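## Task

Pick up the little yellow sponge that sits on the desk and set it down on this room's counter. It is only complete if the sponge stays on the counter without the robot supporting it at the end. The robot must not topple or be left leaning, or the task fails.

## Robot and tools

ROBOT. A Rainbow Robotics RB-Y1 in a physics simulation: a wheeled base (two drive wheels, two rear casters, 0.66 m long, 0.58 m wide, front edge 0.10 m ahead of the drive axle), a torso whose lower leg folds, a head with a camera, and a left and a right arm, each ending in a two-finger gripper with a wrist camera. Loose objects may occasionally get a brief shove from outside.

FRAMES. Base frame: origin on the floor midway between the drive wheels, x forward, y to the left, z up. The reported chest, left_hand and right_hand poses are in this frame; a hand point is midway between its finger pads, fingers along its -z axis, closing along its x axis. Printed hand positions can be off, more so at long reach. base_odometry is the base frame at the scene's start, counted from wheel turns only (slip looks like travel); heading is positive to the left, -3.142 to 3.142.

execute_actions. Arguments: "actions", a list holding one action or none (empty just returns state and images), and optional "cameras" (names from head_camera, left_wrist_camera, right_wrist_camera, all; omitted or null gives all, [] gives none). An action may contain:
- "base": exactly one of {"translate_m": d}, a straight drive of d metres relative to where the base is, forward positive, -3 to 3; or {"rotate_rad": d}, an on-the-spot turn of d radians relative to the current heading, left (counter-clockwise from above) positive, -3.2 to 3.2. No sideways motion.
- "joints": a single dictionary covering the whole robot, keyed by joint name, each value an absolute target (radians, grippers in metres). Ranges: torso_squat_rad 0 to 1.2 (0 tall, more lowers the level chest); torso_shift_rad -0.3 to 0.6 (positive pushes hips forward); torso_pitch_rad -0.2 to 1.4 (positive leans forward); torso_yaw_rad -1.5 to 1.5 (positive left). Per arm (left_ / right_ prefix): shoulder_pitch_rad -2.356 to 2.356 (0 hanging, negative raises it forward); shoulder_roll_rad left 0 to 3.141 (positive lifts outward left), right -3.141 to 0 (negative lifts outward right); shoulder_yaw_rad -2.094 to 2.094 (positive swings a bent forearm left, both arms); elbow_rad -2.617 to 0.01 (0 straight, negative bends forward); forearm_roll_rad -3.141 to 3.141 and hand_roll_rad -2.705 to 2.705 (positive counter-clockwise seen from above on a hanging arm, both arms); wrist_pitch_rad -1.57 to 1.919 (negative tips the hand forward); gripper_m 0 to 0.1 (gap between pads). head_pan_rad -0.523 to 0.523 (positive left, relative to chest); head_tilt_rad -0.35 to 1.57 (positive looks down). Joints count as reached within ±0.02 (grippers ±0.004).
- "speeds": lower caps for this action, translate_m 0.05 to 0.4 m/s, rotate_rad 0.1 to 1.509 rad/s.
- "min_time_s": 0.1 to 8, a floor on how long each arm and head motion takes.
Torso combinations must satisfy squat + shift <= 1.52; squat - shift + pitch <= 1.57; shift + 0.5 pitch - 0.4 squat <= 0.7; shift + 0.3 pitch - 0.5 squat <= 0.39, else the torso stops short with off_target. An action runs at most 15 s; base moves needing over 8.667 s are refused. Unknown keys or out-of-range values refuse the whole call. Joints or the base not named may still be driving toward an earlier target.

RESULTS. base_status and joint_status give how each motion ended: done; off_target (resting short of target, may still push); time_out; contact_stop (arms and torso hit something firm; the whole torso group or that arm's group halts and drops targets); stopped_with_arm (torso halted because an arm hit); limit_stop_at_own_body (self-collision guard stopped it before touching; move arm and torso apart); limit_stop_at_motor_heat. "joint command not followed" with a "cause:" line means an arm's targets were withheld by the collision check (the gripper still acts); those targets may be retried later. on_its_own lists what the call didn't command; "held at" is a held target, not a position. After any stop, first back off in a separate action, arms before torso. If both hands hold one object and the torso stops instantly with nothing in the way, resend every arm joint at its current joint_positions value, then the torso command. The "pictures" line lists the order of returned images; changed camera calibrations are printed.

OTHER TOOLS. wait: "seconds" 0 to 10, no new commands, returns state and images. zoom_image: "camera" and "region" [x0, y0, x1, y1] in pixels of that camera's last full image, top-left origin, at most 504 by 504 (head_camera is 896x504, wrist cameras 644x364). read_manual: optional "section" ("licences"), returns licence text only. finished_scene: "scene", the integer of the current scene; ends it irreversibly after the last command is held and reports success, then gives the next task. A reply with no tool call ends everything.

GRASPING. Command a gripper gap at least 0.005 m narrower than the object; off_target is then expected. Each arm carries up to 3 kg.

AVOID. The base keeps pushing when it meets furniture, and the folded leg can protrude ahead of the base; if the leg touches furniture the torso may shove the robot backward unseen by odometry. Heavy loads far forward can tip the robot with nothing stopping it. Never let the arms strike or press on each other, grippers included; the inter-arm check ignores hands and palms. Joint torque reaching its load limit (e.g. shoulders 62.3, elbow 32, wrist joints 22.2 N m) freezes the robot for 10 s. Motors warm while holding loads: MOTOR HOT from 65 °C, and an OVER-TEMPERATURE FAULT at 80 °C halts everything; resend targets afterwards. Avoid drops, slips, slams and hard pushes. The robot keeps its last command while you are composing a reply.

Each tool is called after "Emit:" in YAML: its name, and indented under it one key for each argument.

## Session

Emit:
execute_actions:
  actions: []

Scene clock: 0.00 s.
base_odometry: x=+0.000 y=+0.000 heading=+0.000 (m, m, rad; odometry frame)
base_status: not commanded
joint_positions: torso_squat_rad=+0.350 torso_shift_rad=-0.001 torso_pitch_rad=-0.001 torso_yaw_rad=+0.001 left_shoulder_pitch_rad=-0.001 left_shoulder_roll_rad=+0.047 left_shoulder_yaw_rad=-0.041 left_elbow_rad=-0.140 left_forearm_roll_rad=+0.048 left_wrist_pitch_rad=-0.016 left_hand_roll_rad=+0.041 left_gripper_m=+0.100 right_shoulder_pitch_rad=-0.010 right_shoulder_roll_rad=-0.056 right_shoulder_yaw_rad=-0.043 right_elbow_rad=-0.134 right_forearm_roll_rad=-0.011 right_wrist_pitch_rad=-0.048 right_hand_roll_rad=-0.002 right_gripper_m=+0.100 head_pan_rad=+0.000 head_tilt_rad=+0.400
joint_status: not commanded
chest: x=-0.2289 y=+0.0009 z=+1.2475 quat_wxyz=(+1.000, -0.001, -0.001, +0.000) (m; base frame)
left_hand: x=-0.1552 y=+0.2526 z=+0.5665 quat_wxyz=(+0.996, +0.018, -0.080, +0.022) (m; base frame)
right_hand: x=-0.1451 y=-0.2659 z=+0.5695 quat_wxyz=(+0.995, -0.030, -0.097, -0.023) (m; base frame)
pictures: head_camera, left_wrist_camera, right_wrist_camera
Images, in order (width x height): head_camera 896x504, left_wrist_camera 644x364, right_wrist_camera 644x364.

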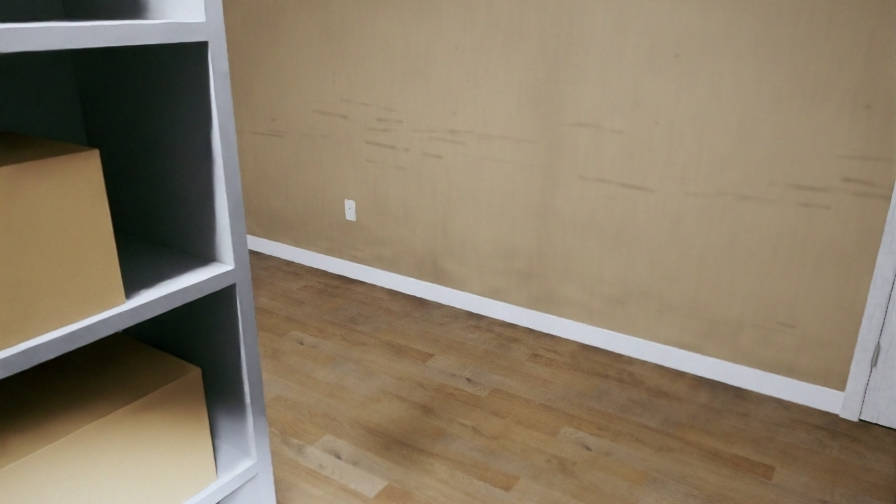

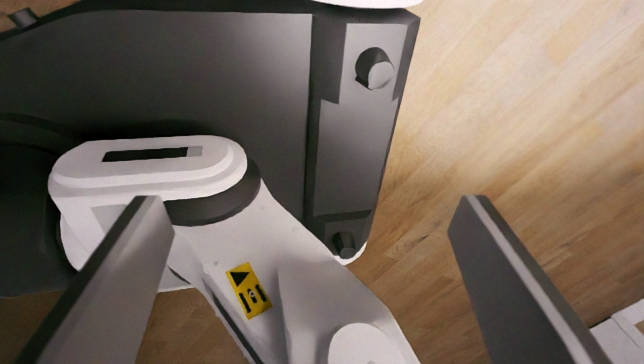

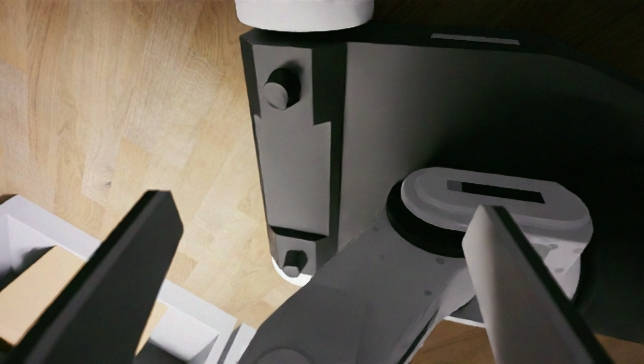

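Emit:
execute_actions:
  actions:
    - {"joints": {"head_pan_rad": -0.52, "head_tilt_rad": 0.35, "torso_yaw_rad": -0.5}}
  cameras: ["head_camera"]

Scene clock: 14.23 s.
base_odometry: x=+0.000 y=+0.000 heading=+0.000 (m, m, rad; odometry frame)
base_status: not commanded
joint_positions: torso_squat_rad=+0.350 torso_shift_rad=-0.001 torso_pitch_rad=-0.001 torso_yaw_rad=-0.500 left_shoulder_pitch_rad=-0.001 left_shoulder_roll_rad=+0.047 left_shoulder_yaw_rad=-0.041 left_elbow_rad=-0.140 left_forearm_roll_rad=+0.048 left_wrist_pitch_rad=-0.016 left_hand_roll_rad=+0.041 left_gripper_m=+0.100 right_shoulder_pitch_rad=-0.010 right_shoulder_roll_rad=-0.056 right_shoulder_yaw_rad=-0.043 right_elbow_rad=-0.134 right_forearm_roll_rad=-0.011 right_wrist_pitch_rad=-0.048 right_hand_roll_rad=-0.002 right_gripper_m=+0.100 head_pan_rad=-0.520 head_tilt_rad=+0.350
joint_status: all done
chest: x=-0.2289 y=+0.0009 z=+1.2475 quat_wxyz=(+0.969, -0.001, -0.001, -0.247) (m; base frame)
left_hand: x=-0.0429 y=+0.1865 z=+0.5667 quat_wxyz=(+0.971, -0.002, -0.082, -0.226) (m; base frame)
right_hand: x=-0.2829 y=-0.2732 z=+0.5693 quat_wxyz=(+0.958, -0.053, -0.086, -0.269) (m; base frame)
pictures: head_camera
camera_calibration (this result's frames):
head_camera: T_world_to_cam=[[-0.844444, -0.535642, 0.00130771, -0.188745], [-0.150585, 0.235054, -0.960247, 1.41428], [0.514041, -0.811072, -0.27915, 0.446085], [0, 0, 0, 1]] pos_world=[-0.17572, -0.0717267, 1.48283]
Images, in order (width x height): head_camera 896x504.

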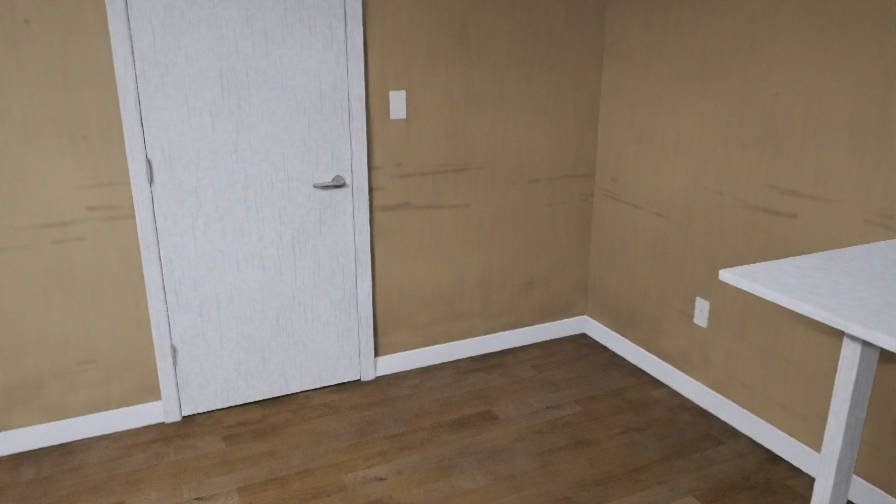

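Emit:
execute_actions:
  actions:
    - {"joints": {"head_pan_rad": -0.52, "head_tilt_rad": 0.45, "torso_yaw_rad": -1.4}}
  cameras: ["head_camera"]

Scene clock: 27.03 s.
base_odometry: x=+0.000 y=+0.000 heading=+0.000 (m, m, rad; odometry frame)
base_status: not commanded
joint_positions: torso_squat_rad=+0.350 torso_shift_rad=-0.001 torso_pitch_rad=-0.001 torso_yaw_rad=-1.213 left_shoulder_pitch_rad=-0.002 left_shoulder_roll_rad=+0.047 left_shoulder_yaw_rad=-0.041 left_elbow_rad=-0.140 left_forearm_roll_rad=+0.048 left_wrist_pitch_rad=-0.016 left_hand_roll_rad=+0.041 left_gripper_m=+0.100 right_shoulder_pitch_rad=-0.009 right_shoulder_roll_rad=-0.056 right_shoulder_yaw_rad=-0.043 right_elbow_rad=-0.133 right_forearm_roll_rad=-0.011 right_wrist_pitch_rad=-0.048 right_hand_roll_rad=-0.002 right_gripper_m=+0.100 head_pan_rad=-0.520 head_tilt_rad=+0.450
joint_status: torso_yaw_rad limit_stop_at_own_body (moved -0.713 of -0.900); the others done
on_its_own: torso_yaw_rad is held at -1.213, not at your -1.400, since a limit_stop_at_own_body
chest: x=-0.2289 y=+0.0009 z=+1.2475 quat_wxyz=(+0.822, +0.000, -0.001, -0.570) (m; base frame)
left_hand: x=+0.0342 y=+0.0196 z=+0.5670 quat_wxyz=(+0.831, -0.030, -0.077, -0.550) (m; base frame)
right_hand: x=-0.4482 y=-0.1707 z=+0.5690 quat_wxyz=(+0.804, -0.079, -0.063, -0.586) (m; base frame)
pictures: head_camera
camera_calibration (this result's frames):
head_camera: T_world_to_cam=[[-0.989141, 0.146967, -0.00131609, -0.218892], [0.0561802, 0.369808, -0.927408, 1.41578], [-0.135812, -0.917411, -0.374049, 0.435276], [0, 0, 0, 1]] pos_world=[-0.236939, -0.0920705, 1.47553]
Images, in order (width x height): head_camera 896x504.

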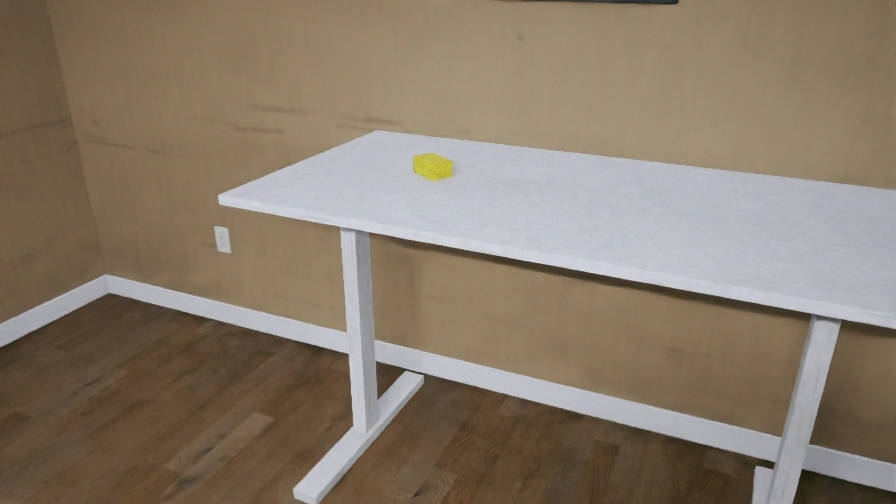

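Emit:
zoom_image:
  camera: "head_camera"
  region: [373, 126, 493, 206]

Region (373, 126, 493, 206) of head_camera's 896x504 image, scaled by 4.200, with more detail than that image has.

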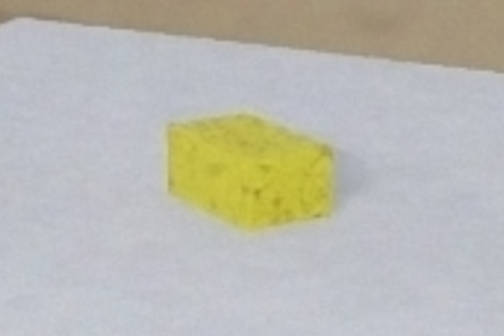

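Emit:
execute_actions:
  actions:
    - {"base": {"rotate_rad": -1.92}, "joints": {"head_pan_rad": -0.3, "head_tilt_rad": 0.35, "torso_yaw_rad": -1.0}}
  cameras: ["head_camera"]

Scene clock: 140.73 s.
base_odometry: x=+0.000 y=+0.000 heading=-1.919 (m, m, rad; odometry frame)
base_status: done
joint_positions: torso_squat_rad=+0.350 torso_shift_rad=-0.001 torso_pitch_rad=-0.001 torso_yaw_rad=-1.000 left_shoulder_pitch_rad=-0.002 left_shoulder_roll_rad=+0.047 left_shoulder_yaw_rad=-0.041 left_elbow_rad=-0.140 left_forearm_roll_rad=+0.048 left_wrist_pitch_rad=-0.016 left_hand_roll_rad=+0.041 left_gripper_m=+0.100 right_shoulder_pitch_rad=-0.010 right_shoulder_roll_rad=-0.056 right_shoulder_yaw_rad=-0.043 right_elbow_rad=-0.134 right_forearm_roll_rad=-0.011 right_wrist_pitch_rad=-0.048 right_hand_roll_rad=-0.002 right_gripper_m=+0.100 head_pan_rad=-0.300 head_tilt_rad=+0.350
joint_status: all done
chest: x=-0.2290 y=+0.0009 z=+1.2475 quat_wxyz=(+0.878, +0.000, -0.001, -0.479) (m; base frame)
left_hand: x=+0.0239 y=+0.0748 z=+0.5669 quat_wxyz=(+0.885, -0.022, -0.079, -0.459) (m; base frame)
right_hand: x=-0.4071 y=-0.2136 z=+0.5691 quat_wxyz=(+0.862, -0.072, -0.071, -0.497) (m; base frame)
pictures: head_camera
camera_calibration (this result's frames):
head_camera: T_world_to_cam=[[-0.959604, -0.281352, 0.000773615, -0.219141], [-0.0792778, 0.267752, -0.960221, 1.43106], [0.269953, -0.921493, -0.279241, 0.388651], [0, 0, 0, 1]] pos_world=[-0.201755, -0.086685, 1.48283]
Images, in order (width x height): head_camera 896x504.

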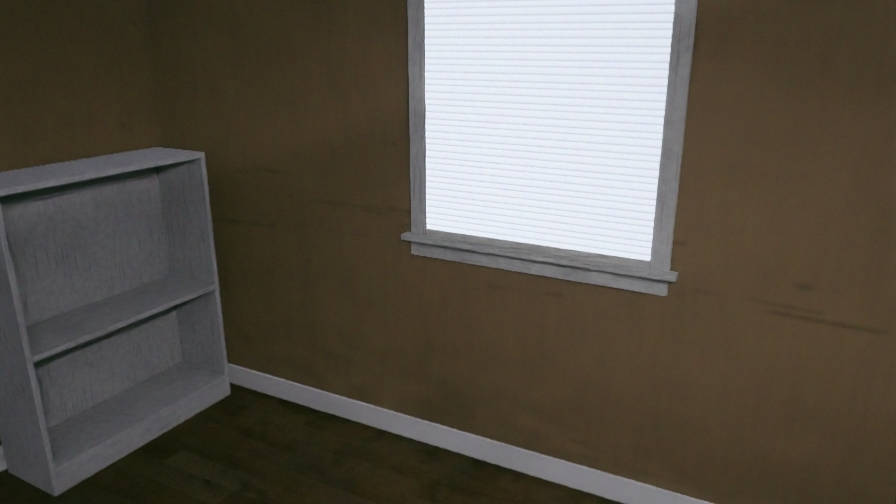

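Emit:
execute_actions:
  actions:
    - {"base": {"translate_m": 0.85}, "joints": {"head_pan_rad": 0.15, "head_tilt_rad": 0.1, "torso_yaw_rad": 0.0, "torso_pitch_rad": 0.45, "left_shoulder_pitch_rad": -1.33, "left_shoulder_roll_rad": 0.263, "left_shoulder_yaw_rad": 0.339, "left_elbow_rad": -1.577, "left_forearm_roll_rad": 0.0, "left_wrist_pitch_rad": 1.8, "left_hand_roll_rad": -1.57, "right_shoulder_pitch_rad": -0.3}, "min_time_s": 2.5}

Scene clock: 214.50 s.
base_odometry: x=-0.291 y=-0.799 heading=-1.920 (m, m, rad; odometry frame)
base_status: done
joint_positions: torso_squat_rad=+0.350 torso_shift_rad=-0.001 torso_pitch_rad=+0.450 torso_yaw_rad=+0.000 left_shoulder_pitch_rad=-1.330 left_shoulder_roll_rad=+0.263 left_shoulder_yaw_rad=+0.339 left_elbow_rad=-1.577 left_forearm_roll_rad=+0.000 left_wrist_pitch_rad=+1.800 left_hand_roll_rad=-1.570 left_gripper_m=+0.100 right_shoulder_pitch_rad=-0.300 right_shoulder_roll_rad=-0.056 right_shoulder_yaw_rad=-0.043 right_elbow_rad=-0.134 right_forearm_roll_rad=-0.011 right_wrist_pitch_rad=-0.048 right_hand_roll_rad=-0.002 right_gripper_m=+0.100 head_pan_rad=+0.150 head_tilt_rad=+0.100
joint_status: all done
chest: x=-0.0939 y=+0.0008 z=+1.2166 quat_wxyz=(+0.975, -0.001, +0.223, +0.000) (m; base frame)
left_hand: x=+0.4976 y=+0.2212 z=+1.1240 quat_wxyz=(+0.672, +0.222, -0.223, -0.670) (m; base frame)
right_hand: x=-0.1073 y=-0.2475 z=+0.5267 quat_wxyz=(+0.999, -0.016, -0.009, +0.026) (m; base frame)
pictures: head_camera, left_wrist_camera, right_wrist_camera
camera_calibration (this result's frames):
head_camera: T_world_to_cam=[[0.149181, -0.986672, -0.0649912, 0.0847232], [-0.465088, -0.0120132, -0.885183, 1.28764], [0.872604, 0.162279, -0.460682, 0.569262], [0, 0, 0, 1]] pos_world=[0.0894873, 0.00668356, 1.40755]
left_wrist_camera: T_world_to_cam=[[-0.00081469, -0.999059, 0.0433564, 0.173671], [-0.996532, 0.00441866, 0.0830937, 0.435413], [-0.0832071, -0.0431383, -0.995598, 1.25777], [0, 0, 0, 1]] pos_world=[0.5387, 0.225842, 1.20852]
right_wrist_camera: T_world_to_cam=[[-0.994648, -0.0896788, -0.0513131, -0.104726], [-0.102245, 0.782802, 0.613813, -0.107927], [-0.0148781, 0.615775, -0.787782, 0.656187], [0, 0, 0, 1]] pos_world=[-0.105438, -0.32897, 0.577806]
Images, in order (width x height): head_camera 896x504, left_wrist_camera 644x364, right_wrist_camera 644x364.

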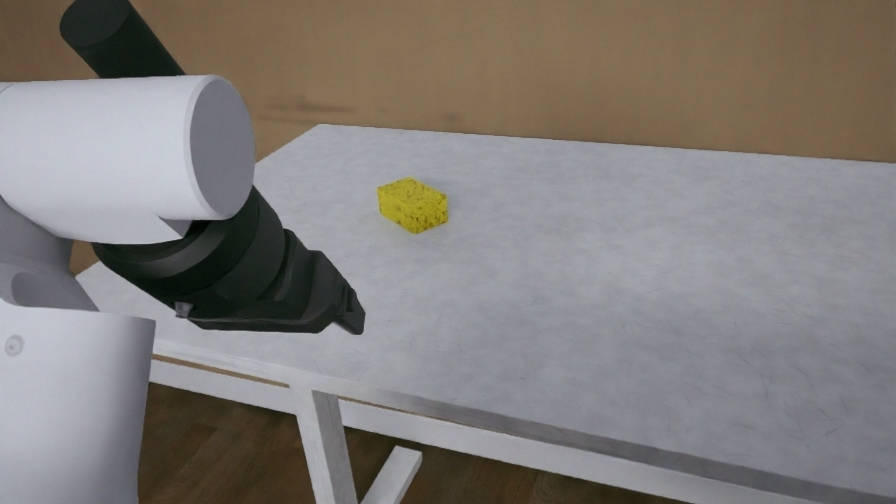

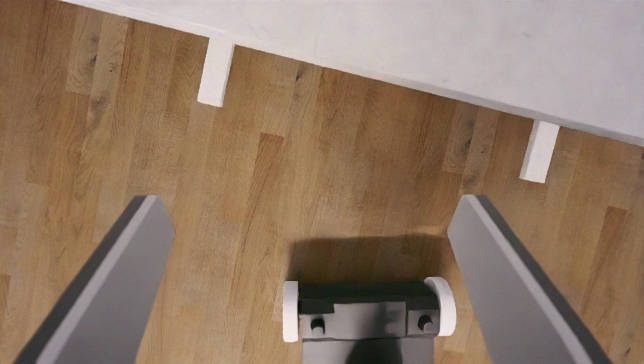

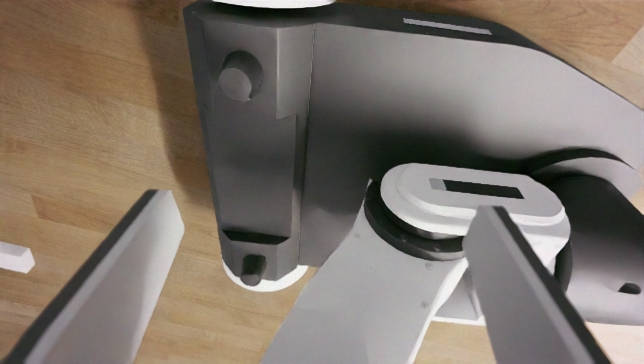

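Emit:
zoom_image:
  camera: "head_camera"
  region: [353, 165, 473, 245]

Region (353, 165, 473, 245) of head_camera's 896x504 image, scaled by 4.200, with more detail than that image has.

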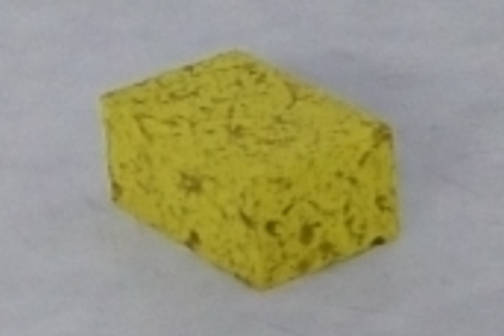

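Emit:
zoom_image:
  camera: "left_wrist_camera"
  region: [180, 0, 480, 170]

Emit:
zoom_image:
  camera: "head_camera"
  region: [260, 320, 620, 504]

Region (180, 0, 480, 170) of left_wrist_camera's 644x364 image, scaled by 1.680, with more detail than that image has; it fills the top 286 rows of this view, and the rest is white.

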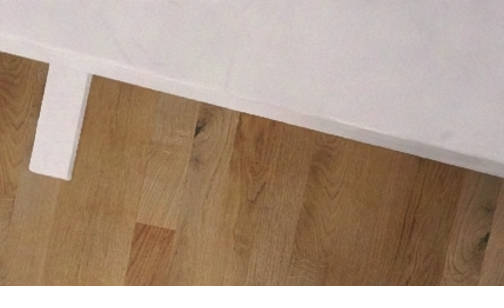

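Region (260, 320, 620, 504) of head_camera's 896x504 image, scaled by 1.400, with more detail than that image has; it fills the top 258 rows of this view, and the rest is white.

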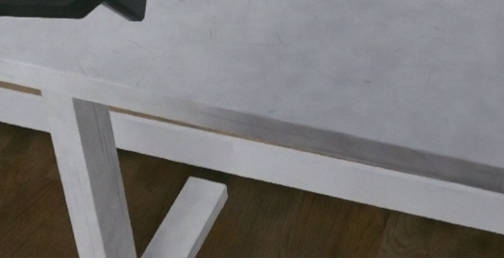

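Emit:
execute_actions:
  actions:
    - {"base": {"rotate_rad": -0.1}, "joints": {"left_shoulder_pitch_rad": -1.455, "left_shoulder_roll_rad": 0.307, "left_shoulder_yaw_rad": 0.347, "left_elbow_rad": -1.283, "left_forearm_roll_rad": -0.454, "left_wrist_pitch_rad": 1.829, "left_hand_roll_rad": -0.941, "right_shoulder_pitch_rad": -0.15, "head_pan_rad": 0.3, "head_tilt_rad": 0.3}}
  cameras: []

Emit:
execute_actions:
  actions:
    - {"base": {"translate_m": 0.46}, "joints": {"head_pan_rad": 0.4, "head_tilt_rad": 0.4}}

Scene clock: 335.87 s.
base_odometry: x=-0.291 y=-0.799 heading=-2.019 (m, m, rad; odometry frame)
base_status: done
joint_positions: torso_squat_rad=+0.350 torso_shift_rad=-0.001 torso_pitch_rad=+0.450 torso_yaw_rad=+0.000 left_shoulder_pitch_rad=-1.454 left_shoulder_roll_rad=+0.307 left_shoulder_yaw_rad=+0.347 left_elbow_rad=-1.283 left_forearm_roll_rad=-0.454 left_wrist_pitch_rad=+1.829 left_hand_roll_rad=-0.941 left_gripper_m=+0.100 right_shoulder_pitch_rad=-0.150 right_shoulder_roll_rad=-0.056 right_shoulder_yaw_rad=-0.043 right_elbow_rad=-0.134 right_forearm_roll_rad=-0.011 right_wrist_pitch_rad=-0.048 right_hand_roll_rad=-0.002 right_gripper_m=+0.100 head_pan_rad=+0.300 head_tilt_rad=+0.300
joint_status: all done
chest: x=-0.0939 y=+0.0009 z=+1.2166 quat_wxyz=(+0.975, -0.001, +0.223, +0.000) (m; base frame)
left_hand: x=+0.4897 y=+0.3186 z=+1.1171 quat_wxyz=(+0.894, +0.276, -0.104, -0.337) (m; base frame)
right_hand: x=-0.2157 y=-0.2597 z=+0.5419 quat_wxyz=(+0.998, -0.026, +0.062, +0.004) (m; base frame)
pictures: none
No camera images: the call's "cameras" was empty. Leave "cameras" out to get every camera's image.

Scene clock: 338.57 s.
base_odometry: x=-0.490 y=-1.213 heading=-2.019 (m, m, rad; odometry frame)
base_status: done
joint_positions: torso_squat_rad=+0.350 torso_shift_rad=-0.001 torso_pitch_rad=+0.450 torso_yaw_rad=+0.000 left_shoulder_pitch_rad=-1.454 left_shoulder_roll_rad=+0.307 left_shoulder_yaw_rad=+0.347 left_elbow_rad=-1.283 left_forearm_roll_rad=-0.454 left_wrist_pitch_rad=+1.829 left_hand_roll_rad=-0.941 left_gripper_m=+0.100 right_shoulder_pitch_rad=-0.150 right_shoulder_roll_rad=-0.056 right_shoulder_yaw_rad=-0.043 right_elbow_rad=-0.134 right_forearm_roll_rad=-0.011 right_wrist_pitch_rad=-0.048 right_hand_roll_rad=-0.002 right_gripper_m=+0.100 head_pan_rad=+0.400 head_tilt_rad=+0.400
joint_status: all done
chest: x=-0.0939 y=+0.0009 z=+1.2166 quat_wxyz=(+0.975, -0.001, +0.223, +0.000) (m; base frame)
left_hand: x=+0.4897 y=+0.3186 z=+1.1171 quat_wxyz=(+0.894, +0.276, -0.104, -0.337) (m; base frame)
right_hand: x=-0.2156 y=-0.2596 z=+0.5419 quat_wxyz=(+0.998, -0.026, +0.062, +0.004) (m; base frame)
pictures: head_camera, left_wrist_camera, right_wrist_camera
camera_calibration (this result's frames):
head_camera: T_world_to_cam=[[0.363207, -0.915455, -0.173268, 0.232072], [-0.681433, -0.134183, -0.719475, 1.06072], [0.635398, 0.379389, -0.672558, 0.866017], [0, 0, 0, 1]] pos_world=[0.0882516, 0.0262245, 1.38582]
left_wrist_camera: T_world_to_cam=[[0.750231, -0.659859, 0.0417136, -0.202689], [-0.659085, -0.741353, 0.126503, 0.451533], [-0.0525494, -0.122399, -0.991089, 1.25968], [0, 0, 0, 1]] pos_world=[0.515858, 0.355184, 1.19979]
right_wrist_camera: T_world_to_cam=[[-0.99495, -0.0429746, 0.0907025, -0.277558], [0.0203841, 0.798345, 0.601855, -0.0818865], [-0.0982764, 0.600664, -0.793438, 0.655245], [0, 0, 0, 1]] pos_world=[-0.210092, -0.340137, 0.594356]
Images, in order (width x height): head_camera 896x504, left_wrist_camera 644x364, right_wrist_camera 644x364.

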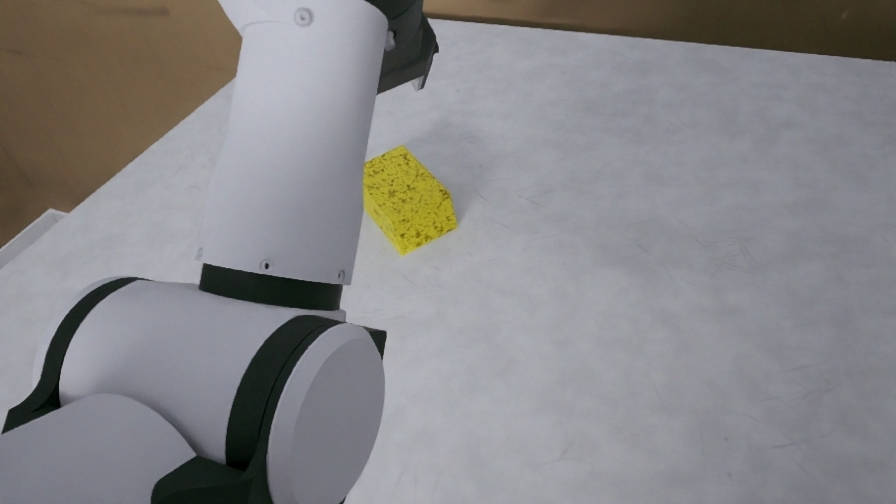

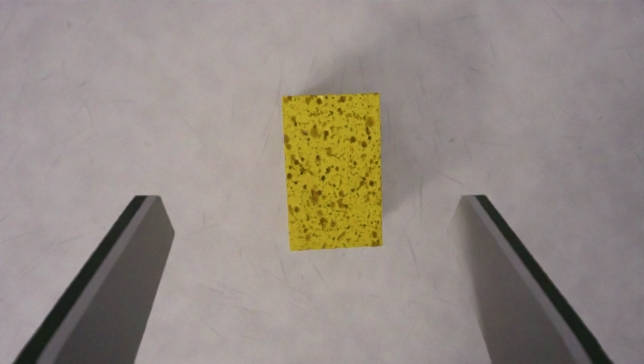

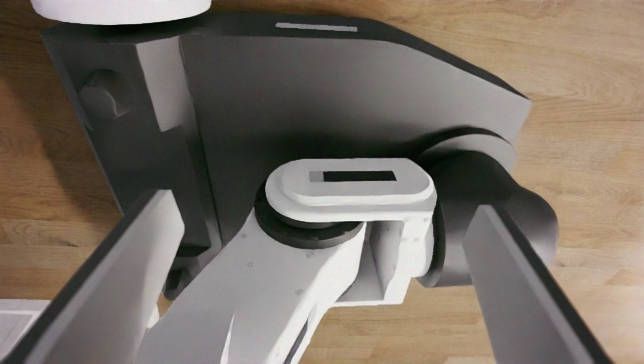

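Emit:
execute_actions:
  actions:
    - {"joints": {"left_shoulder_pitch_rad": -1.419, "left_shoulder_roll_rad": 0.294, "left_shoulder_yaw_rad": 0.345, "left_elbow_rad": -1.163, "left_forearm_roll_rad": -0.441, "left_wrist_pitch_rad": 1.686, "left_hand_roll_rad": -0.84, "head_pan_rad": 0.45, "head_tilt_rad": 0.3}}
  cameras: ["head_camera", "left_wrist_camera"]

Scene clock: 399.13 s.
base_odometry: x=-0.490 y=-1.213 heading=-2.019 (m, m, rad; odometry frame)
base_status: not commanded
joint_positions: torso_squat_rad=+0.350 torso_shift_rad=-0.001 torso_pitch_rad=+0.450 torso_yaw_rad=+0.000 left_shoulder_pitch_rad=-1.419 left_shoulder_roll_rad=+0.294 left_shoulder_yaw_rad=+0.345 left_elbow_rad=-1.163 left_forearm_roll_rad=-0.441 left_wrist_pitch_rad=+1.686 left_hand_roll_rad=-0.840 left_gripper_m=+0.100 right_shoulder_pitch_rad=-0.150 right_shoulder_roll_rad=-0.056 right_shoulder_yaw_rad=-0.043 right_elbow_rad=-0.134 right_forearm_roll_rad=-0.011 right_wrist_pitch_rad=-0.048 right_hand_roll_rad=-0.002 right_gripper_m=+0.100 head_pan_rad=+0.450 head_tilt_rad=+0.300
joint_status: all done
chest: x=-0.0939 y=+0.0009 z=+1.2166 quat_wxyz=(+0.975, -0.001, +0.223, +0.000) (m; base frame)
left_hand: x=+0.5048 y=+0.3187 z=+1.0724 quat_wxyz=(+0.899, +0.274, -0.108, -0.323) (m; base frame)
right_hand: x=-0.2156 y=-0.2596 z=+0.5419 quat_wxyz=(+0.998, -0.026, +0.062, +0.004) (m; base frame)
pictures: head_camera, left_wrist_camera
camera_calibration (this result's frames):
head_camera: T_world_to_cam=[[0.404426, -0.894273, -0.191613, 0.256967], [-0.609619, -0.107413, -0.785383, 1.15117], [0.681765, 0.43444, -0.588607, 0.748904], [0, 0, 0, 1]] pos_world=[0.0872779, 0.0280959, 1.39416]
left_wrist_camera: T_world_to_cam=[[0.766448, -0.639533, 0.0596193, -0.245945], [-0.641327, -0.756854, 0.12598, 0.463717], [-0.0354452, -0.134793, -0.99024, 1.21057], [0, 0, 0, 1]] pos_world=[0.528807, 0.356853, 1.155]
Images, in order (width x height): head_camera 896x504, left_wrist_camera 644x364.

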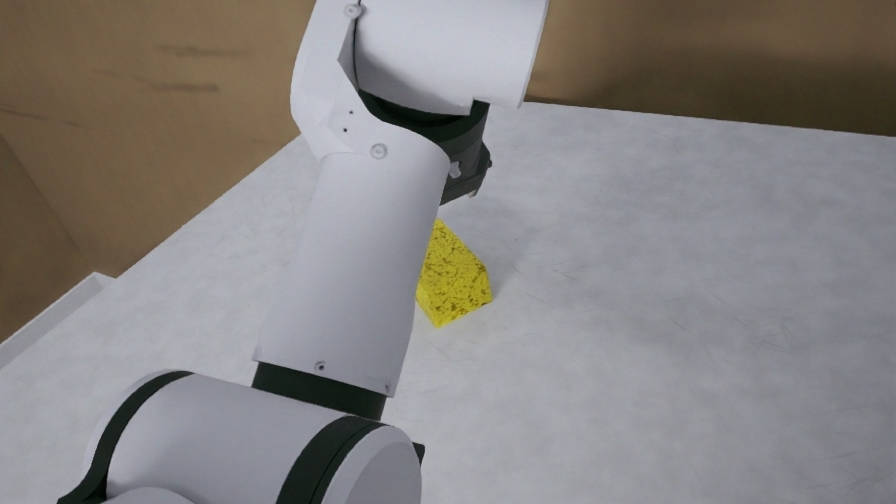

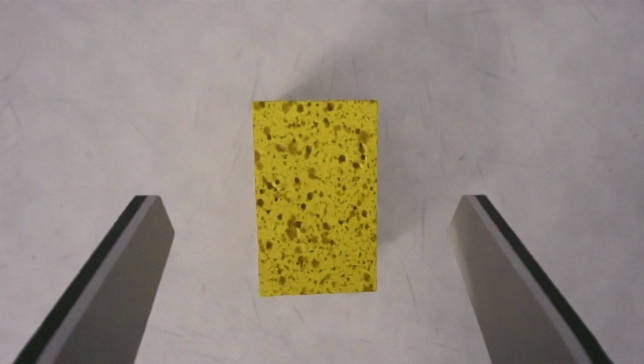

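Emit:
execute_actions:
  actions:
    - {"joints": {"left_shoulder_pitch_rad": -1.309, "left_shoulder_roll_rad": 0.255, "left_shoulder_yaw_rad": 0.337, "left_elbow_rad": -1.072, "left_forearm_roll_rad": -0.439, "left_wrist_pitch_rad": 1.498, "left_hand_roll_rad": -0.755}, "min_time_s": 1.0}
  cameras: ["head_camera", "left_wrist_camera"]

Scene clock: 431.90 s.
base_odometry: x=-0.490 y=-1.213 heading=-2.019 (m, m, rad; odometry frame)
base_status: not commanded
joint_positions: torso_squat_rad=+0.350 torso_shift_rad=-0.001 torso_pitch_rad=+0.450 torso_yaw_rad=+0.000 left_shoulder_pitch_rad=-1.309 left_shoulder_roll_rad=+0.255 left_shoulder_yaw_rad=+0.337 left_elbow_rad=-1.072 left_forearm_roll_rad=-0.439 left_wrist_pitch_rad=+1.498 left_hand_roll_rad=-0.755 left_gripper_m=+0.100 right_shoulder_pitch_rad=-0.150 right_shoulder_roll_rad=-0.056 right_shoulder_yaw_rad=-0.043 right_elbow_rad=-0.134 right_forearm_roll_rad=-0.011 right_wrist_pitch_rad=-0.048 right_hand_roll_rad=-0.002 right_gripper_m=+0.100 head_pan_rad=+0.450 head_tilt_rad=+0.300
joint_status: all done
chest: x=-0.0939 y=+0.0009 z=+1.2166 quat_wxyz=(+0.975, -0.001, +0.223, +0.000) (m; base frame)
left_hand: x=+0.5049 y=+0.3187 z=+0.9946 quat_wxyz=(+0.899, +0.274, -0.108, -0.324) (m; base frame)
right_hand: x=-0.2156 y=-0.2596 z=+0.5419 quat_wxyz=(+0.998, -0.026, +0.062, +0.004) (m; base frame)
pictures: head_camera, left_wrist_camera
camera_calibration (this result's frames):
head_camera: T_world_to_cam=[[0.404426, -0.894273, -0.191613, 0.256967], [-0.609619, -0.107413, -0.785383, 1.15117], [0.681765, 0.43444, -0.588607, 0.748904], [0, 0, 0, 1]] pos_world=[0.0872779, 0.0280958, 1.39416]
left_wrist_camera: T_world_to_cam=[[0.764925, -0.641456, 0.0585156, -0.238965], [-0.643082, -0.755379, 0.125892, 0.474077], [-0.0365527, -0.133928, -0.990317, 1.13389], [0, 0, 0, 1]] pos_world=[0.529107, 0.356682, 1.07722]
Images, in order (width x height): head_camera 896x504, left_wrist_camera 644x364.

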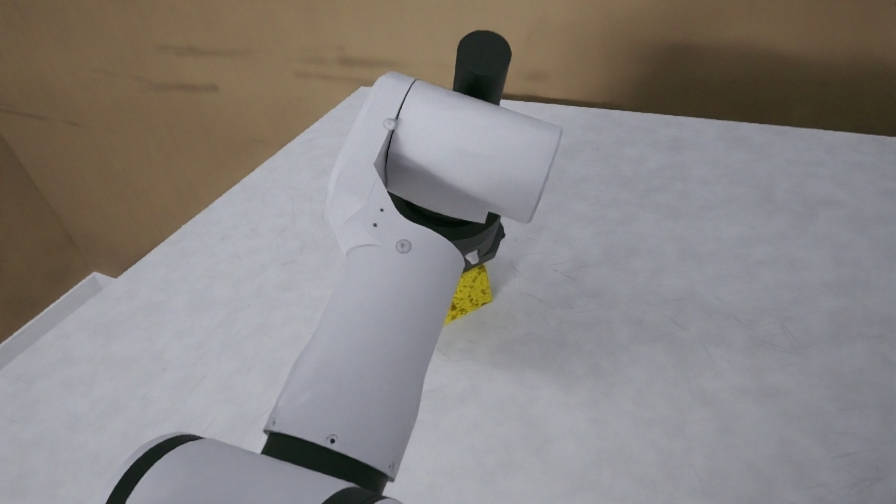

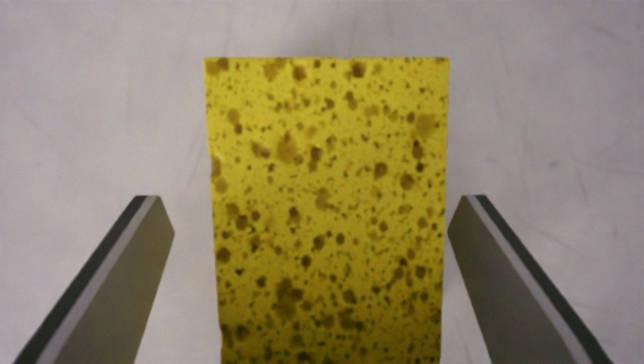

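Emit:
execute_actions:
  actions:
    - {"joints": {"left_shoulder_pitch_rad": -1.295, "left_shoulder_roll_rad": 0.250, "left_shoulder_yaw_rad": 0.336, "left_elbow_rad": -1.064, "left_forearm_roll_rad": -0.439, "left_wrist_pitch_rad": 1.477, "left_hand_roll_rad": -0.745, "left_gripper_m": 0.085}}
  cameras: ["left_wrist_camera"]

Emit:
execute_actions:
  actions:
    - {"joints": {"left_gripper_m": 0.045}}
  cameras: ["left_wrist_camera"]

Scene clock: 455.60 s.
base_odometry: x=-0.490 y=-1.213 heading=-2.019 (m, m, rad; odometry frame)
base_status: not commanded
joint_positions: torso_squat_rad=+0.350 torso_shift_rad=-0.001 torso_pitch_rad=+0.450 torso_yaw_rad=+0.000 left_shoulder_pitch_rad=-1.295 left_shoulder_roll_rad=+0.250 left_shoulder_yaw_rad=+0.336 left_elbow_rad=-1.064 left_forearm_roll_rad=-0.439 left_wrist_pitch_rad=+1.477 left_hand_roll_rad=-0.745 left_gripper_m=+0.085 right_shoulder_pitch_rad=-0.150 right_shoulder_roll_rad=-0.056 right_shoulder_yaw_rad=-0.043 right_elbow_rad=-0.134 right_forearm_roll_rad=-0.011 right_wrist_pitch_rad=-0.048 right_hand_roll_rad=-0.002 right_gripper_m=+0.100 head_pan_rad=+0.450 head_tilt_rad=+0.300
joint_status: all done
chest: x=-0.0939 y=+0.0009 z=+1.2166 quat_wxyz=(+0.975, -0.001, +0.223, +0.000) (m; base frame)
left_hand: x=+0.5038 y=+0.3184 z=+0.9853 quat_wxyz=(+0.899, +0.274, -0.109, -0.324) (m; base frame)
right_hand: x=-0.2156 y=-0.2596 z=+0.5419 quat_wxyz=(+0.998, -0.026, +0.062, +0.004) (m; base frame)
pictures: left_wrist_camera
camera_calibration (this result's frames):
left_wrist_camera: T_world_to_cam=[[0.764836, -0.64148, 0.0594103, -0.238551], [-0.643197, -0.755153, 0.126655, 0.473563], [-0.036383, -0.135083, -0.990166, 1.12475], [0, 0, 0, 1]] pos_world=[0.527968, 0.356522, 1.06788]
Images, in order (width x height): left_wrist_camera 644x364.

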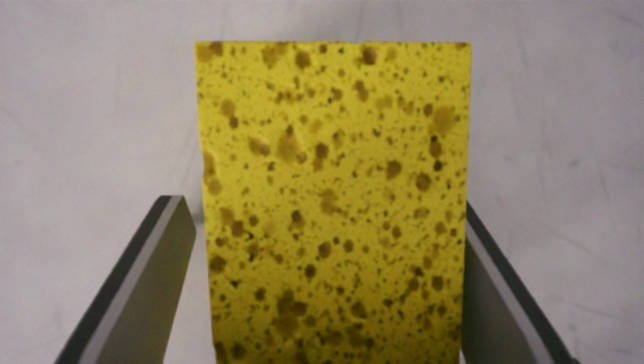

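Scene clock: 456.50 s.
base_odometry: x=-0.490 y=-1.213 heading=-2.019 (m, m, rad; odometry frame)
base_status: not commanded
joint_positions: torso_squat_rad=+0.350 torso_shift_rad=-0.001 torso_pitch_rad=+0.450 torso_yaw_rad=+0.000 left_shoulder_pitch_rad=-1.295 left_shoulder_roll_rad=+0.250 left_shoulder_yaw_rad=+0.336 left_elbow_rad=-1.064 left_forearm_roll_rad=-0.439 left_wrist_pitch_rad=+1.477 left_hand_roll_rad=-0.745 left_gripper_m=+0.060 right_shoulder_pitch_rad=-0.150 right_shoulder_roll_rad=-0.056 right_shoulder_yaw_rad=-0.043 right_elbow_rad=-0.134 right_forearm_roll_rad=-0.011 right_wrist_pitch_rad=-0.048 right_hand_roll_rad=-0.002 right_gripper_m=+0.100 head_pan_rad=+0.450 head_tilt_rad=+0.300
joint_status: left_gripper_m off_target (ended at +0.060, target +0.045)
chest: x=-0.0939 y=+0.0009 z=+1.2166 quat_wxyz=(+0.975, -0.001, +0.223, +0.000) (m; base frame)
left_hand: x=+0.5038 y=+0.3184 z=+0.9853 quat_wxyz=(+0.899, +0.274, -0.109, -0.324) (m; base frame)
right_hand: x=-0.2156 y=-0.2596 z=+0.5419 quat_wxyz=(+0.998, -0.026, +0.062, +0.004) (m; base frame)
pictures: left_wrist_camera
camera_calibration (this result's frames):
left_wrist_camera: T_world_to_cam=[[0.764835, -0.64148, 0.0594113, -0.238552], [-0.643198, -0.755153, 0.126654, 0.473565], [-0.0363813, -0.135082, -0.990166, 1.12475], [0, 0, 0, 1]] pos_world=[0.527969, 0.356522, 1.06788]
Images, in order (width x height): left_wrist_camera 644x364.

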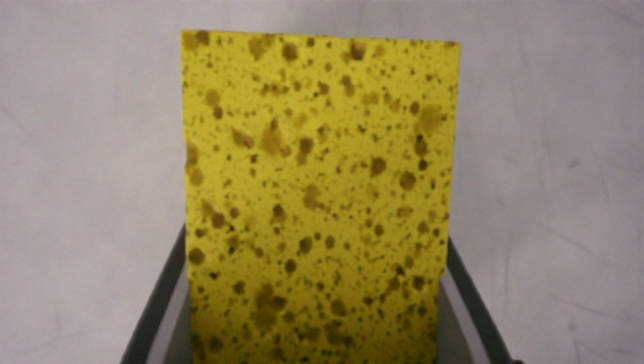

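Emit:
execute_actions:
  actions:
    - {"base": {"translate_m": -0.6}, "joints": {"torso_pitch_rad": 0.1, "right_shoulder_pitch_rad": -0.1, "head_pan_rad": 0.3, "head_tilt_rad": 0.45}}
  cameras: ["head_camera", "left_wrist_camera"]

Emit:
execute_actions:
  actions:
    - {"base": {"rotate_rad": -2.0}, "joints": {"head_pan_rad": -0.5, "head_tilt_rad": 0.3}}
  cameras: ["head_camera", "left_wrist_camera"]

Scene clock: 495.47 s.
base_odometry: x=-0.230 y=-0.673 heading=-2.021 (m, m, rad; odometry frame)
base_status: done
joint_positions: torso_squat_rad=+0.350 torso_shift_rad=-0.001 torso_pitch_rad=+0.100 torso_yaw_rad=+0.000 left_shoulder_pitch_rad=-1.295 left_shoulder_roll_rad=+0.250 left_shoulder_yaw_rad=+0.336 left_elbow_rad=-1.064 left_forearm_roll_rad=-0.439 left_wrist_pitch_rad=+1.477 left_hand_roll_rad=-0.745 left_gripper_m=+0.060 right_shoulder_pitch_rad=-0.100 right_shoulder_roll_rad=-0.056 right_shoulder_yaw_rad=-0.043 right_elbow_rad=-0.134 right_forearm_roll_rad=-0.011 right_wrist_pitch_rad=-0.048 right_hand_roll_rad=-0.002 right_gripper_m=+0.100 head_pan_rad=+0.300 head_tilt_rad=+0.450
joint_status: all done
chest: x=-0.1977 y=+0.0009 z=+1.2459 quat_wxyz=(+0.999, -0.001, +0.050, +0.000) (m; base frame)
left_hand: x=+0.4430 y=+0.3185 z=+1.2335 quat_wxyz=(+0.866, +0.326, -0.264, -0.271) (m; base frame)
right_hand: x=-0.1169 y=-0.2625 z=+0.5662 quat_wxyz=(+0.996, -0.028, -0.089, -0.008) (m; base frame)
pictures: head_camera, left_wrist_camera
camera_calibration (this result's frames):
head_camera: T_world_to_cam=[[0.307882, -0.950968, -0.0294501, 0.0869676], [-0.447632, -0.117471, -0.886468, 1.26304], [0.839544, 0.286111, -0.461852, 0.738561], [0, 0, 0, 1]] pos_world=[-0.081454, 0.0197638, 1.46331]
left_wrist_camera: T_world_to_cam=[[0.698107, -0.641421, 0.31816, -0.496428], [-0.647582, -0.755195, -0.101575, 0.686576], [0.305425, -0.135125, -0.94258, 1.15824], [0, 0, 0, 1]] pos_world=[0.437417, 0.356587, 1.31942]
Images, in order (width x height): head_camera 896x504, left_wrist_camera 644x364.

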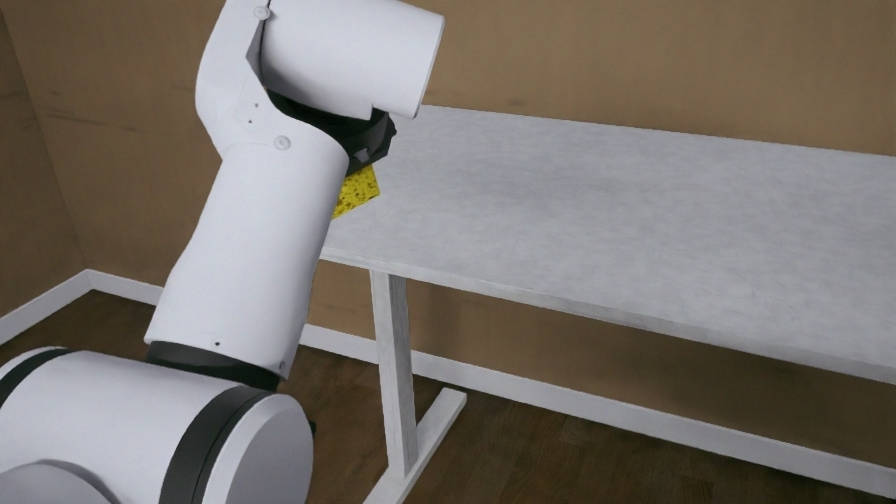

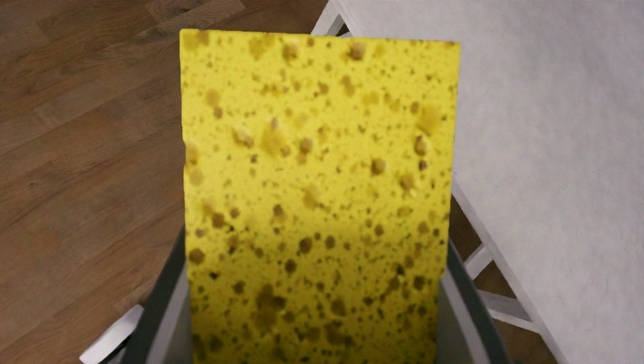

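Scene clock: 499.83 s.
base_odometry: x=-0.230 y=-0.673 heading=+2.263 (m, m, rad; odometry frame)
base_status: done
joint_positions: torso_squat_rad=+0.350 torso_shift_rad=-0.001 torso_pitch_rad=+0.100 torso_yaw_rad=+0.000 left_shoulder_pitch_rad=-1.295 left_shoulder_roll_rad=+0.250 left_shoulder_yaw_rad=+0.336 left_elbow_rad=-1.064 left_forearm_roll_rad=-0.439 left_wrist_pitch_rad=+1.477 left_hand_roll_rad=-0.745 left_gripper_m=+0.060 right_shoulder_pitch_rad=-0.100 right_shoulder_roll_rad=-0.056 right_shoulder_yaw_rad=-0.043 right_elbow_rad=-0.134 right_forearm_roll_rad=-0.011 right_wrist_pitch_rad=-0.048 right_hand_roll_rad=-0.002 right_gripper_m=+0.100 head_pan_rad=-0.500 head_tilt_rad=+0.300
joint_status: all done
chest: x=-0.1977 y=+0.0008 z=+1.2459 quat_wxyz=(+0.999, -0.001, +0.050, +0.000) (m; base frame)
left_hand: x=+0.4430 y=+0.3185 z=+1.2335 quat_wxyz=(+0.866, +0.326, -0.263, -0.271) (m; base frame)
right_hand: x=-0.1169 y=-0.2625 z=+0.5662 quat_wxyz=(+0.996, -0.028, -0.089, -0.008) (m; base frame)
pictures: head_camera, left_wrist_camera
camera_calibration (this result's frames):
head_camera: T_world_to_cam=[[-0.464116, -0.884357, 0.050091, -0.148169], [-0.302835, 0.105279, -0.94721, 1.37298], [0.832398, -0.454785, -0.316676, 0.528843], [0, 0, 0, 1]] pos_world=[-0.0931899, -0.0350699, 1.47539]
left_wrist_camera: T_world_to_cam=[[0.698126, -0.64142, 0.318122, -0.49639], [-0.647574, -0.755202, -0.101577, 0.686566], [0.3054, -0.135094, -0.942592, 1.15825], [0, 0, 0, 1]] pos_world=[0.437415, 0.356575, 1.31941]
Images, in order (width x height): head_camera 896x504, left_wrist_camera 644x364.

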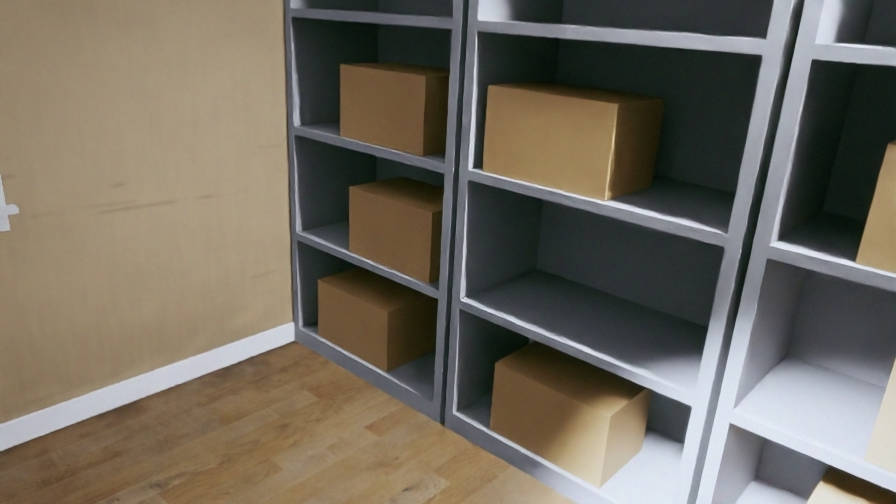

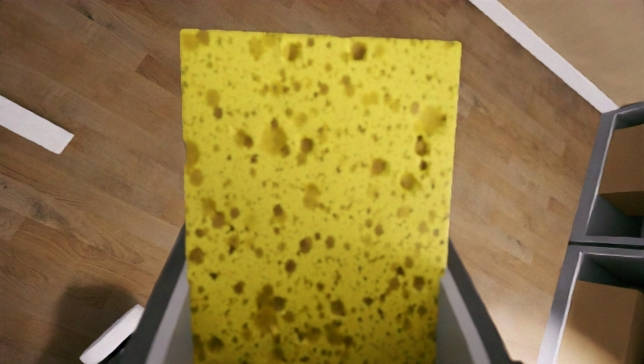

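Emit:
execute_actions:
  actions:
    - {"base": {"rotate_rad": -1.957}, "joints": {"head_pan_rad": 0.1, "head_tilt_rad": 0.3}}
  cameras: ["head_camera"]

Scene clock: 536.23 s.
base_odometry: x=-0.230 y=-0.673 heading=+0.307 (m, m, rad; odometry frame)
base_status: done
joint_positions: torso_squat_rad=+0.350 torso_shift_rad=-0.001 torso_pitch_rad=+0.100 torso_yaw_rad=+0.000 left_shoulder_pitch_rad=-1.295 left_shoulder_roll_rad=+0.250 left_shoulder_yaw_rad=+0.336 left_elbow_rad=-1.064 left_forearm_roll_rad=-0.439 left_wrist_pitch_rad=+1.477 left_hand_roll_rad=-0.745 left_gripper_m=+0.060 right_shoulder_pitch_rad=-0.100 right_shoulder_roll_rad=-0.056 right_shoulder_yaw_rad=-0.043 right_elbow_rad=-0.134 right_forearm_roll_rad=-0.011 right_wrist_pitch_rad=-0.048 right_hand_roll_rad=-0.002 right_gripper_m=+0.100 head_pan_rad=+0.100 head_tilt_rad=+0.300
joint_status: all done
chest: x=-0.1977 y=+0.0009 z=+1.2459 quat_wxyz=(+0.999, -0.001, +0.050, +0.000) (m; base frame)
left_hand: x=+0.4430 y=+0.3185 z=+1.2335 quat_wxyz=(+0.866, +0.326, -0.263, -0.271) (m; base frame)
right_hand: x=-0.1168 y=-0.2625 z=+0.5662 quat_wxyz=(+0.996, -0.028, -0.089, -0.008) (m; base frame)
pictures: head_camera
camera_calibration (this result's frames):
head_camera: T_world_to_cam=[[0.113767, -0.993477, -0.00773763, 0.025435], [-0.326847, -0.0300716, -0.944599, 1.36562], [0.938205, 0.109993, -0.328136, 0.561214], [0, 0, 0, 1]] pos_world=[-0.0830778, 0.00460577, 1.47432]
Images, in order (width x height): head_camera 896x504.

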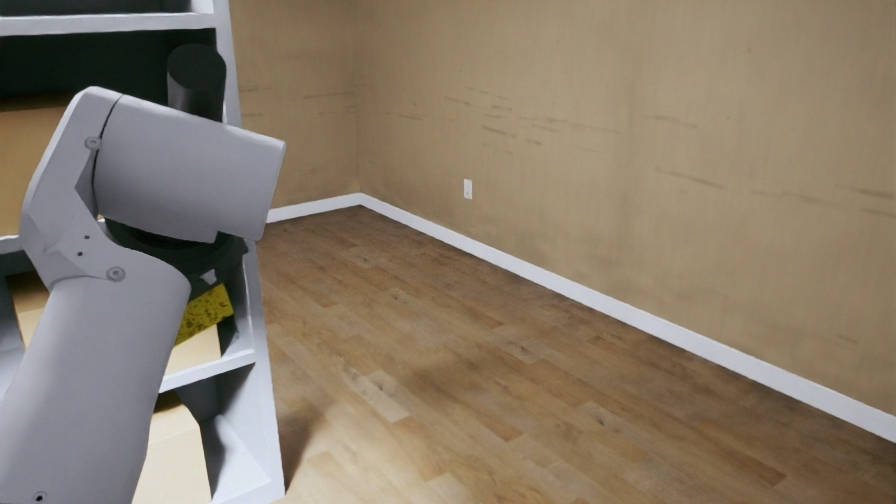

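Emit:
execute_actions:
  actions:
    - {"base": {"translate_m": 2.45}, "joints": {"head_pan_rad": 0.52, "head_tilt_rad": 0.3, "left_shoulder_pitch_rad": -0.2, "left_shoulder_roll_rad": 0.06, "left_shoulder_yaw_rad": 0.05, "left_elbow_rad": -1.7, "torso_yaw_rad": 0.7}, "min_time_s": 2.5}
  cameras: ["head_camera", "left_wrist_camera"]

Scene clock: 581.77 s.
base_odometry: x=+2.106 y=+0.066 heading=+0.306 (m, m, rad; odometry frame)
base_status: done
joint_positions: torso_squat_rad=+0.350 torso_shift_rad=-0.001 torso_pitch_rad=+0.100 torso_yaw_rad=+0.700 left_shoulder_pitch_rad=-0.200 left_shoulder_roll_rad=+0.060 left_shoulder_yaw_rad=+0.050 left_elbow_rad=-1.700 left_forearm_roll_rad=-0.439 left_wrist_pitch_rad=+1.477 left_hand_roll_rad=-0.745 left_gripper_m=+0.060 right_shoulder_pitch_rad=-0.100 right_shoulder_roll_rad=-0.056 right_shoulder_yaw_rad=-0.043 right_elbow_rad=-0.134 right_forearm_roll_rad=-0.011 right_wrist_pitch_rad=-0.048 right_hand_roll_rad=-0.002 right_gripper_m=+0.100 head_pan_rad=+0.520 head_tilt_rad=+0.300
joint_status: all done
chest: x=-0.1976 y=+0.0009 z=+1.2459 quat_wxyz=(+0.938, +0.016, +0.047, +0.342) (m; base frame)
left_hand: x=-0.1240 y=+0.5303 z=+0.9180 quat_wxyz=(+0.948, +0.314, +0.056, -0.022) (m; base frame)
right_hand: x=+0.0166 y=-0.1052 z=+0.5526 quat_wxyz=(+0.939, +0.038, -0.092, +0.329) (m; base frame)
pictures: head_camera, left_wrist_camera
camera_calibration (this result's frames):
head_camera: T_world_to_cam=[[0.939443, -0.330214, -0.0916859, 0.283932], [-0.171619, -0.221728, -0.959887, 1.41483], [0.296639, 0.917494, -0.264972, 0.357828], [0, 0, 0, 1]] pos_world=[-0.130072, 0.0791623, 1.47893]
left_wrist_camera: T_world_to_cam=[[0.996882, -0.00803521, -0.0784993, 0.200932], [-0.00134446, -0.996387, 0.0849169, 0.484116], [-0.078898, -0.0845466, -0.993291, 1.0347], [0, 0, 0, 1]] pos_world=[-0.118019, 0.571462, 1.00242]
Images, in order (width x height): head_camera 896x504, left_wrist_camera 644x364.

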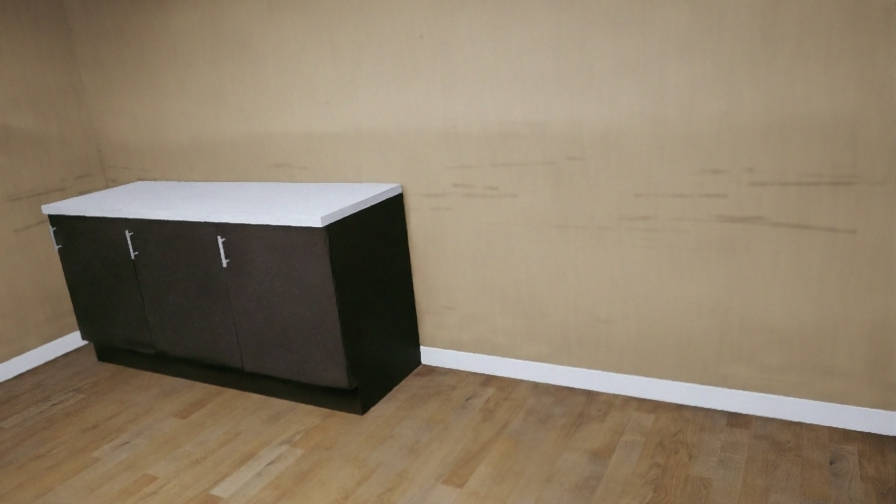

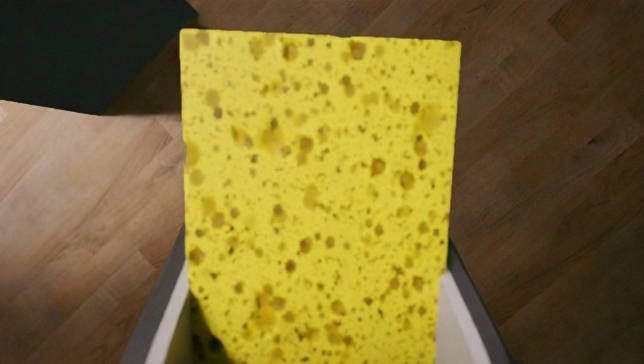

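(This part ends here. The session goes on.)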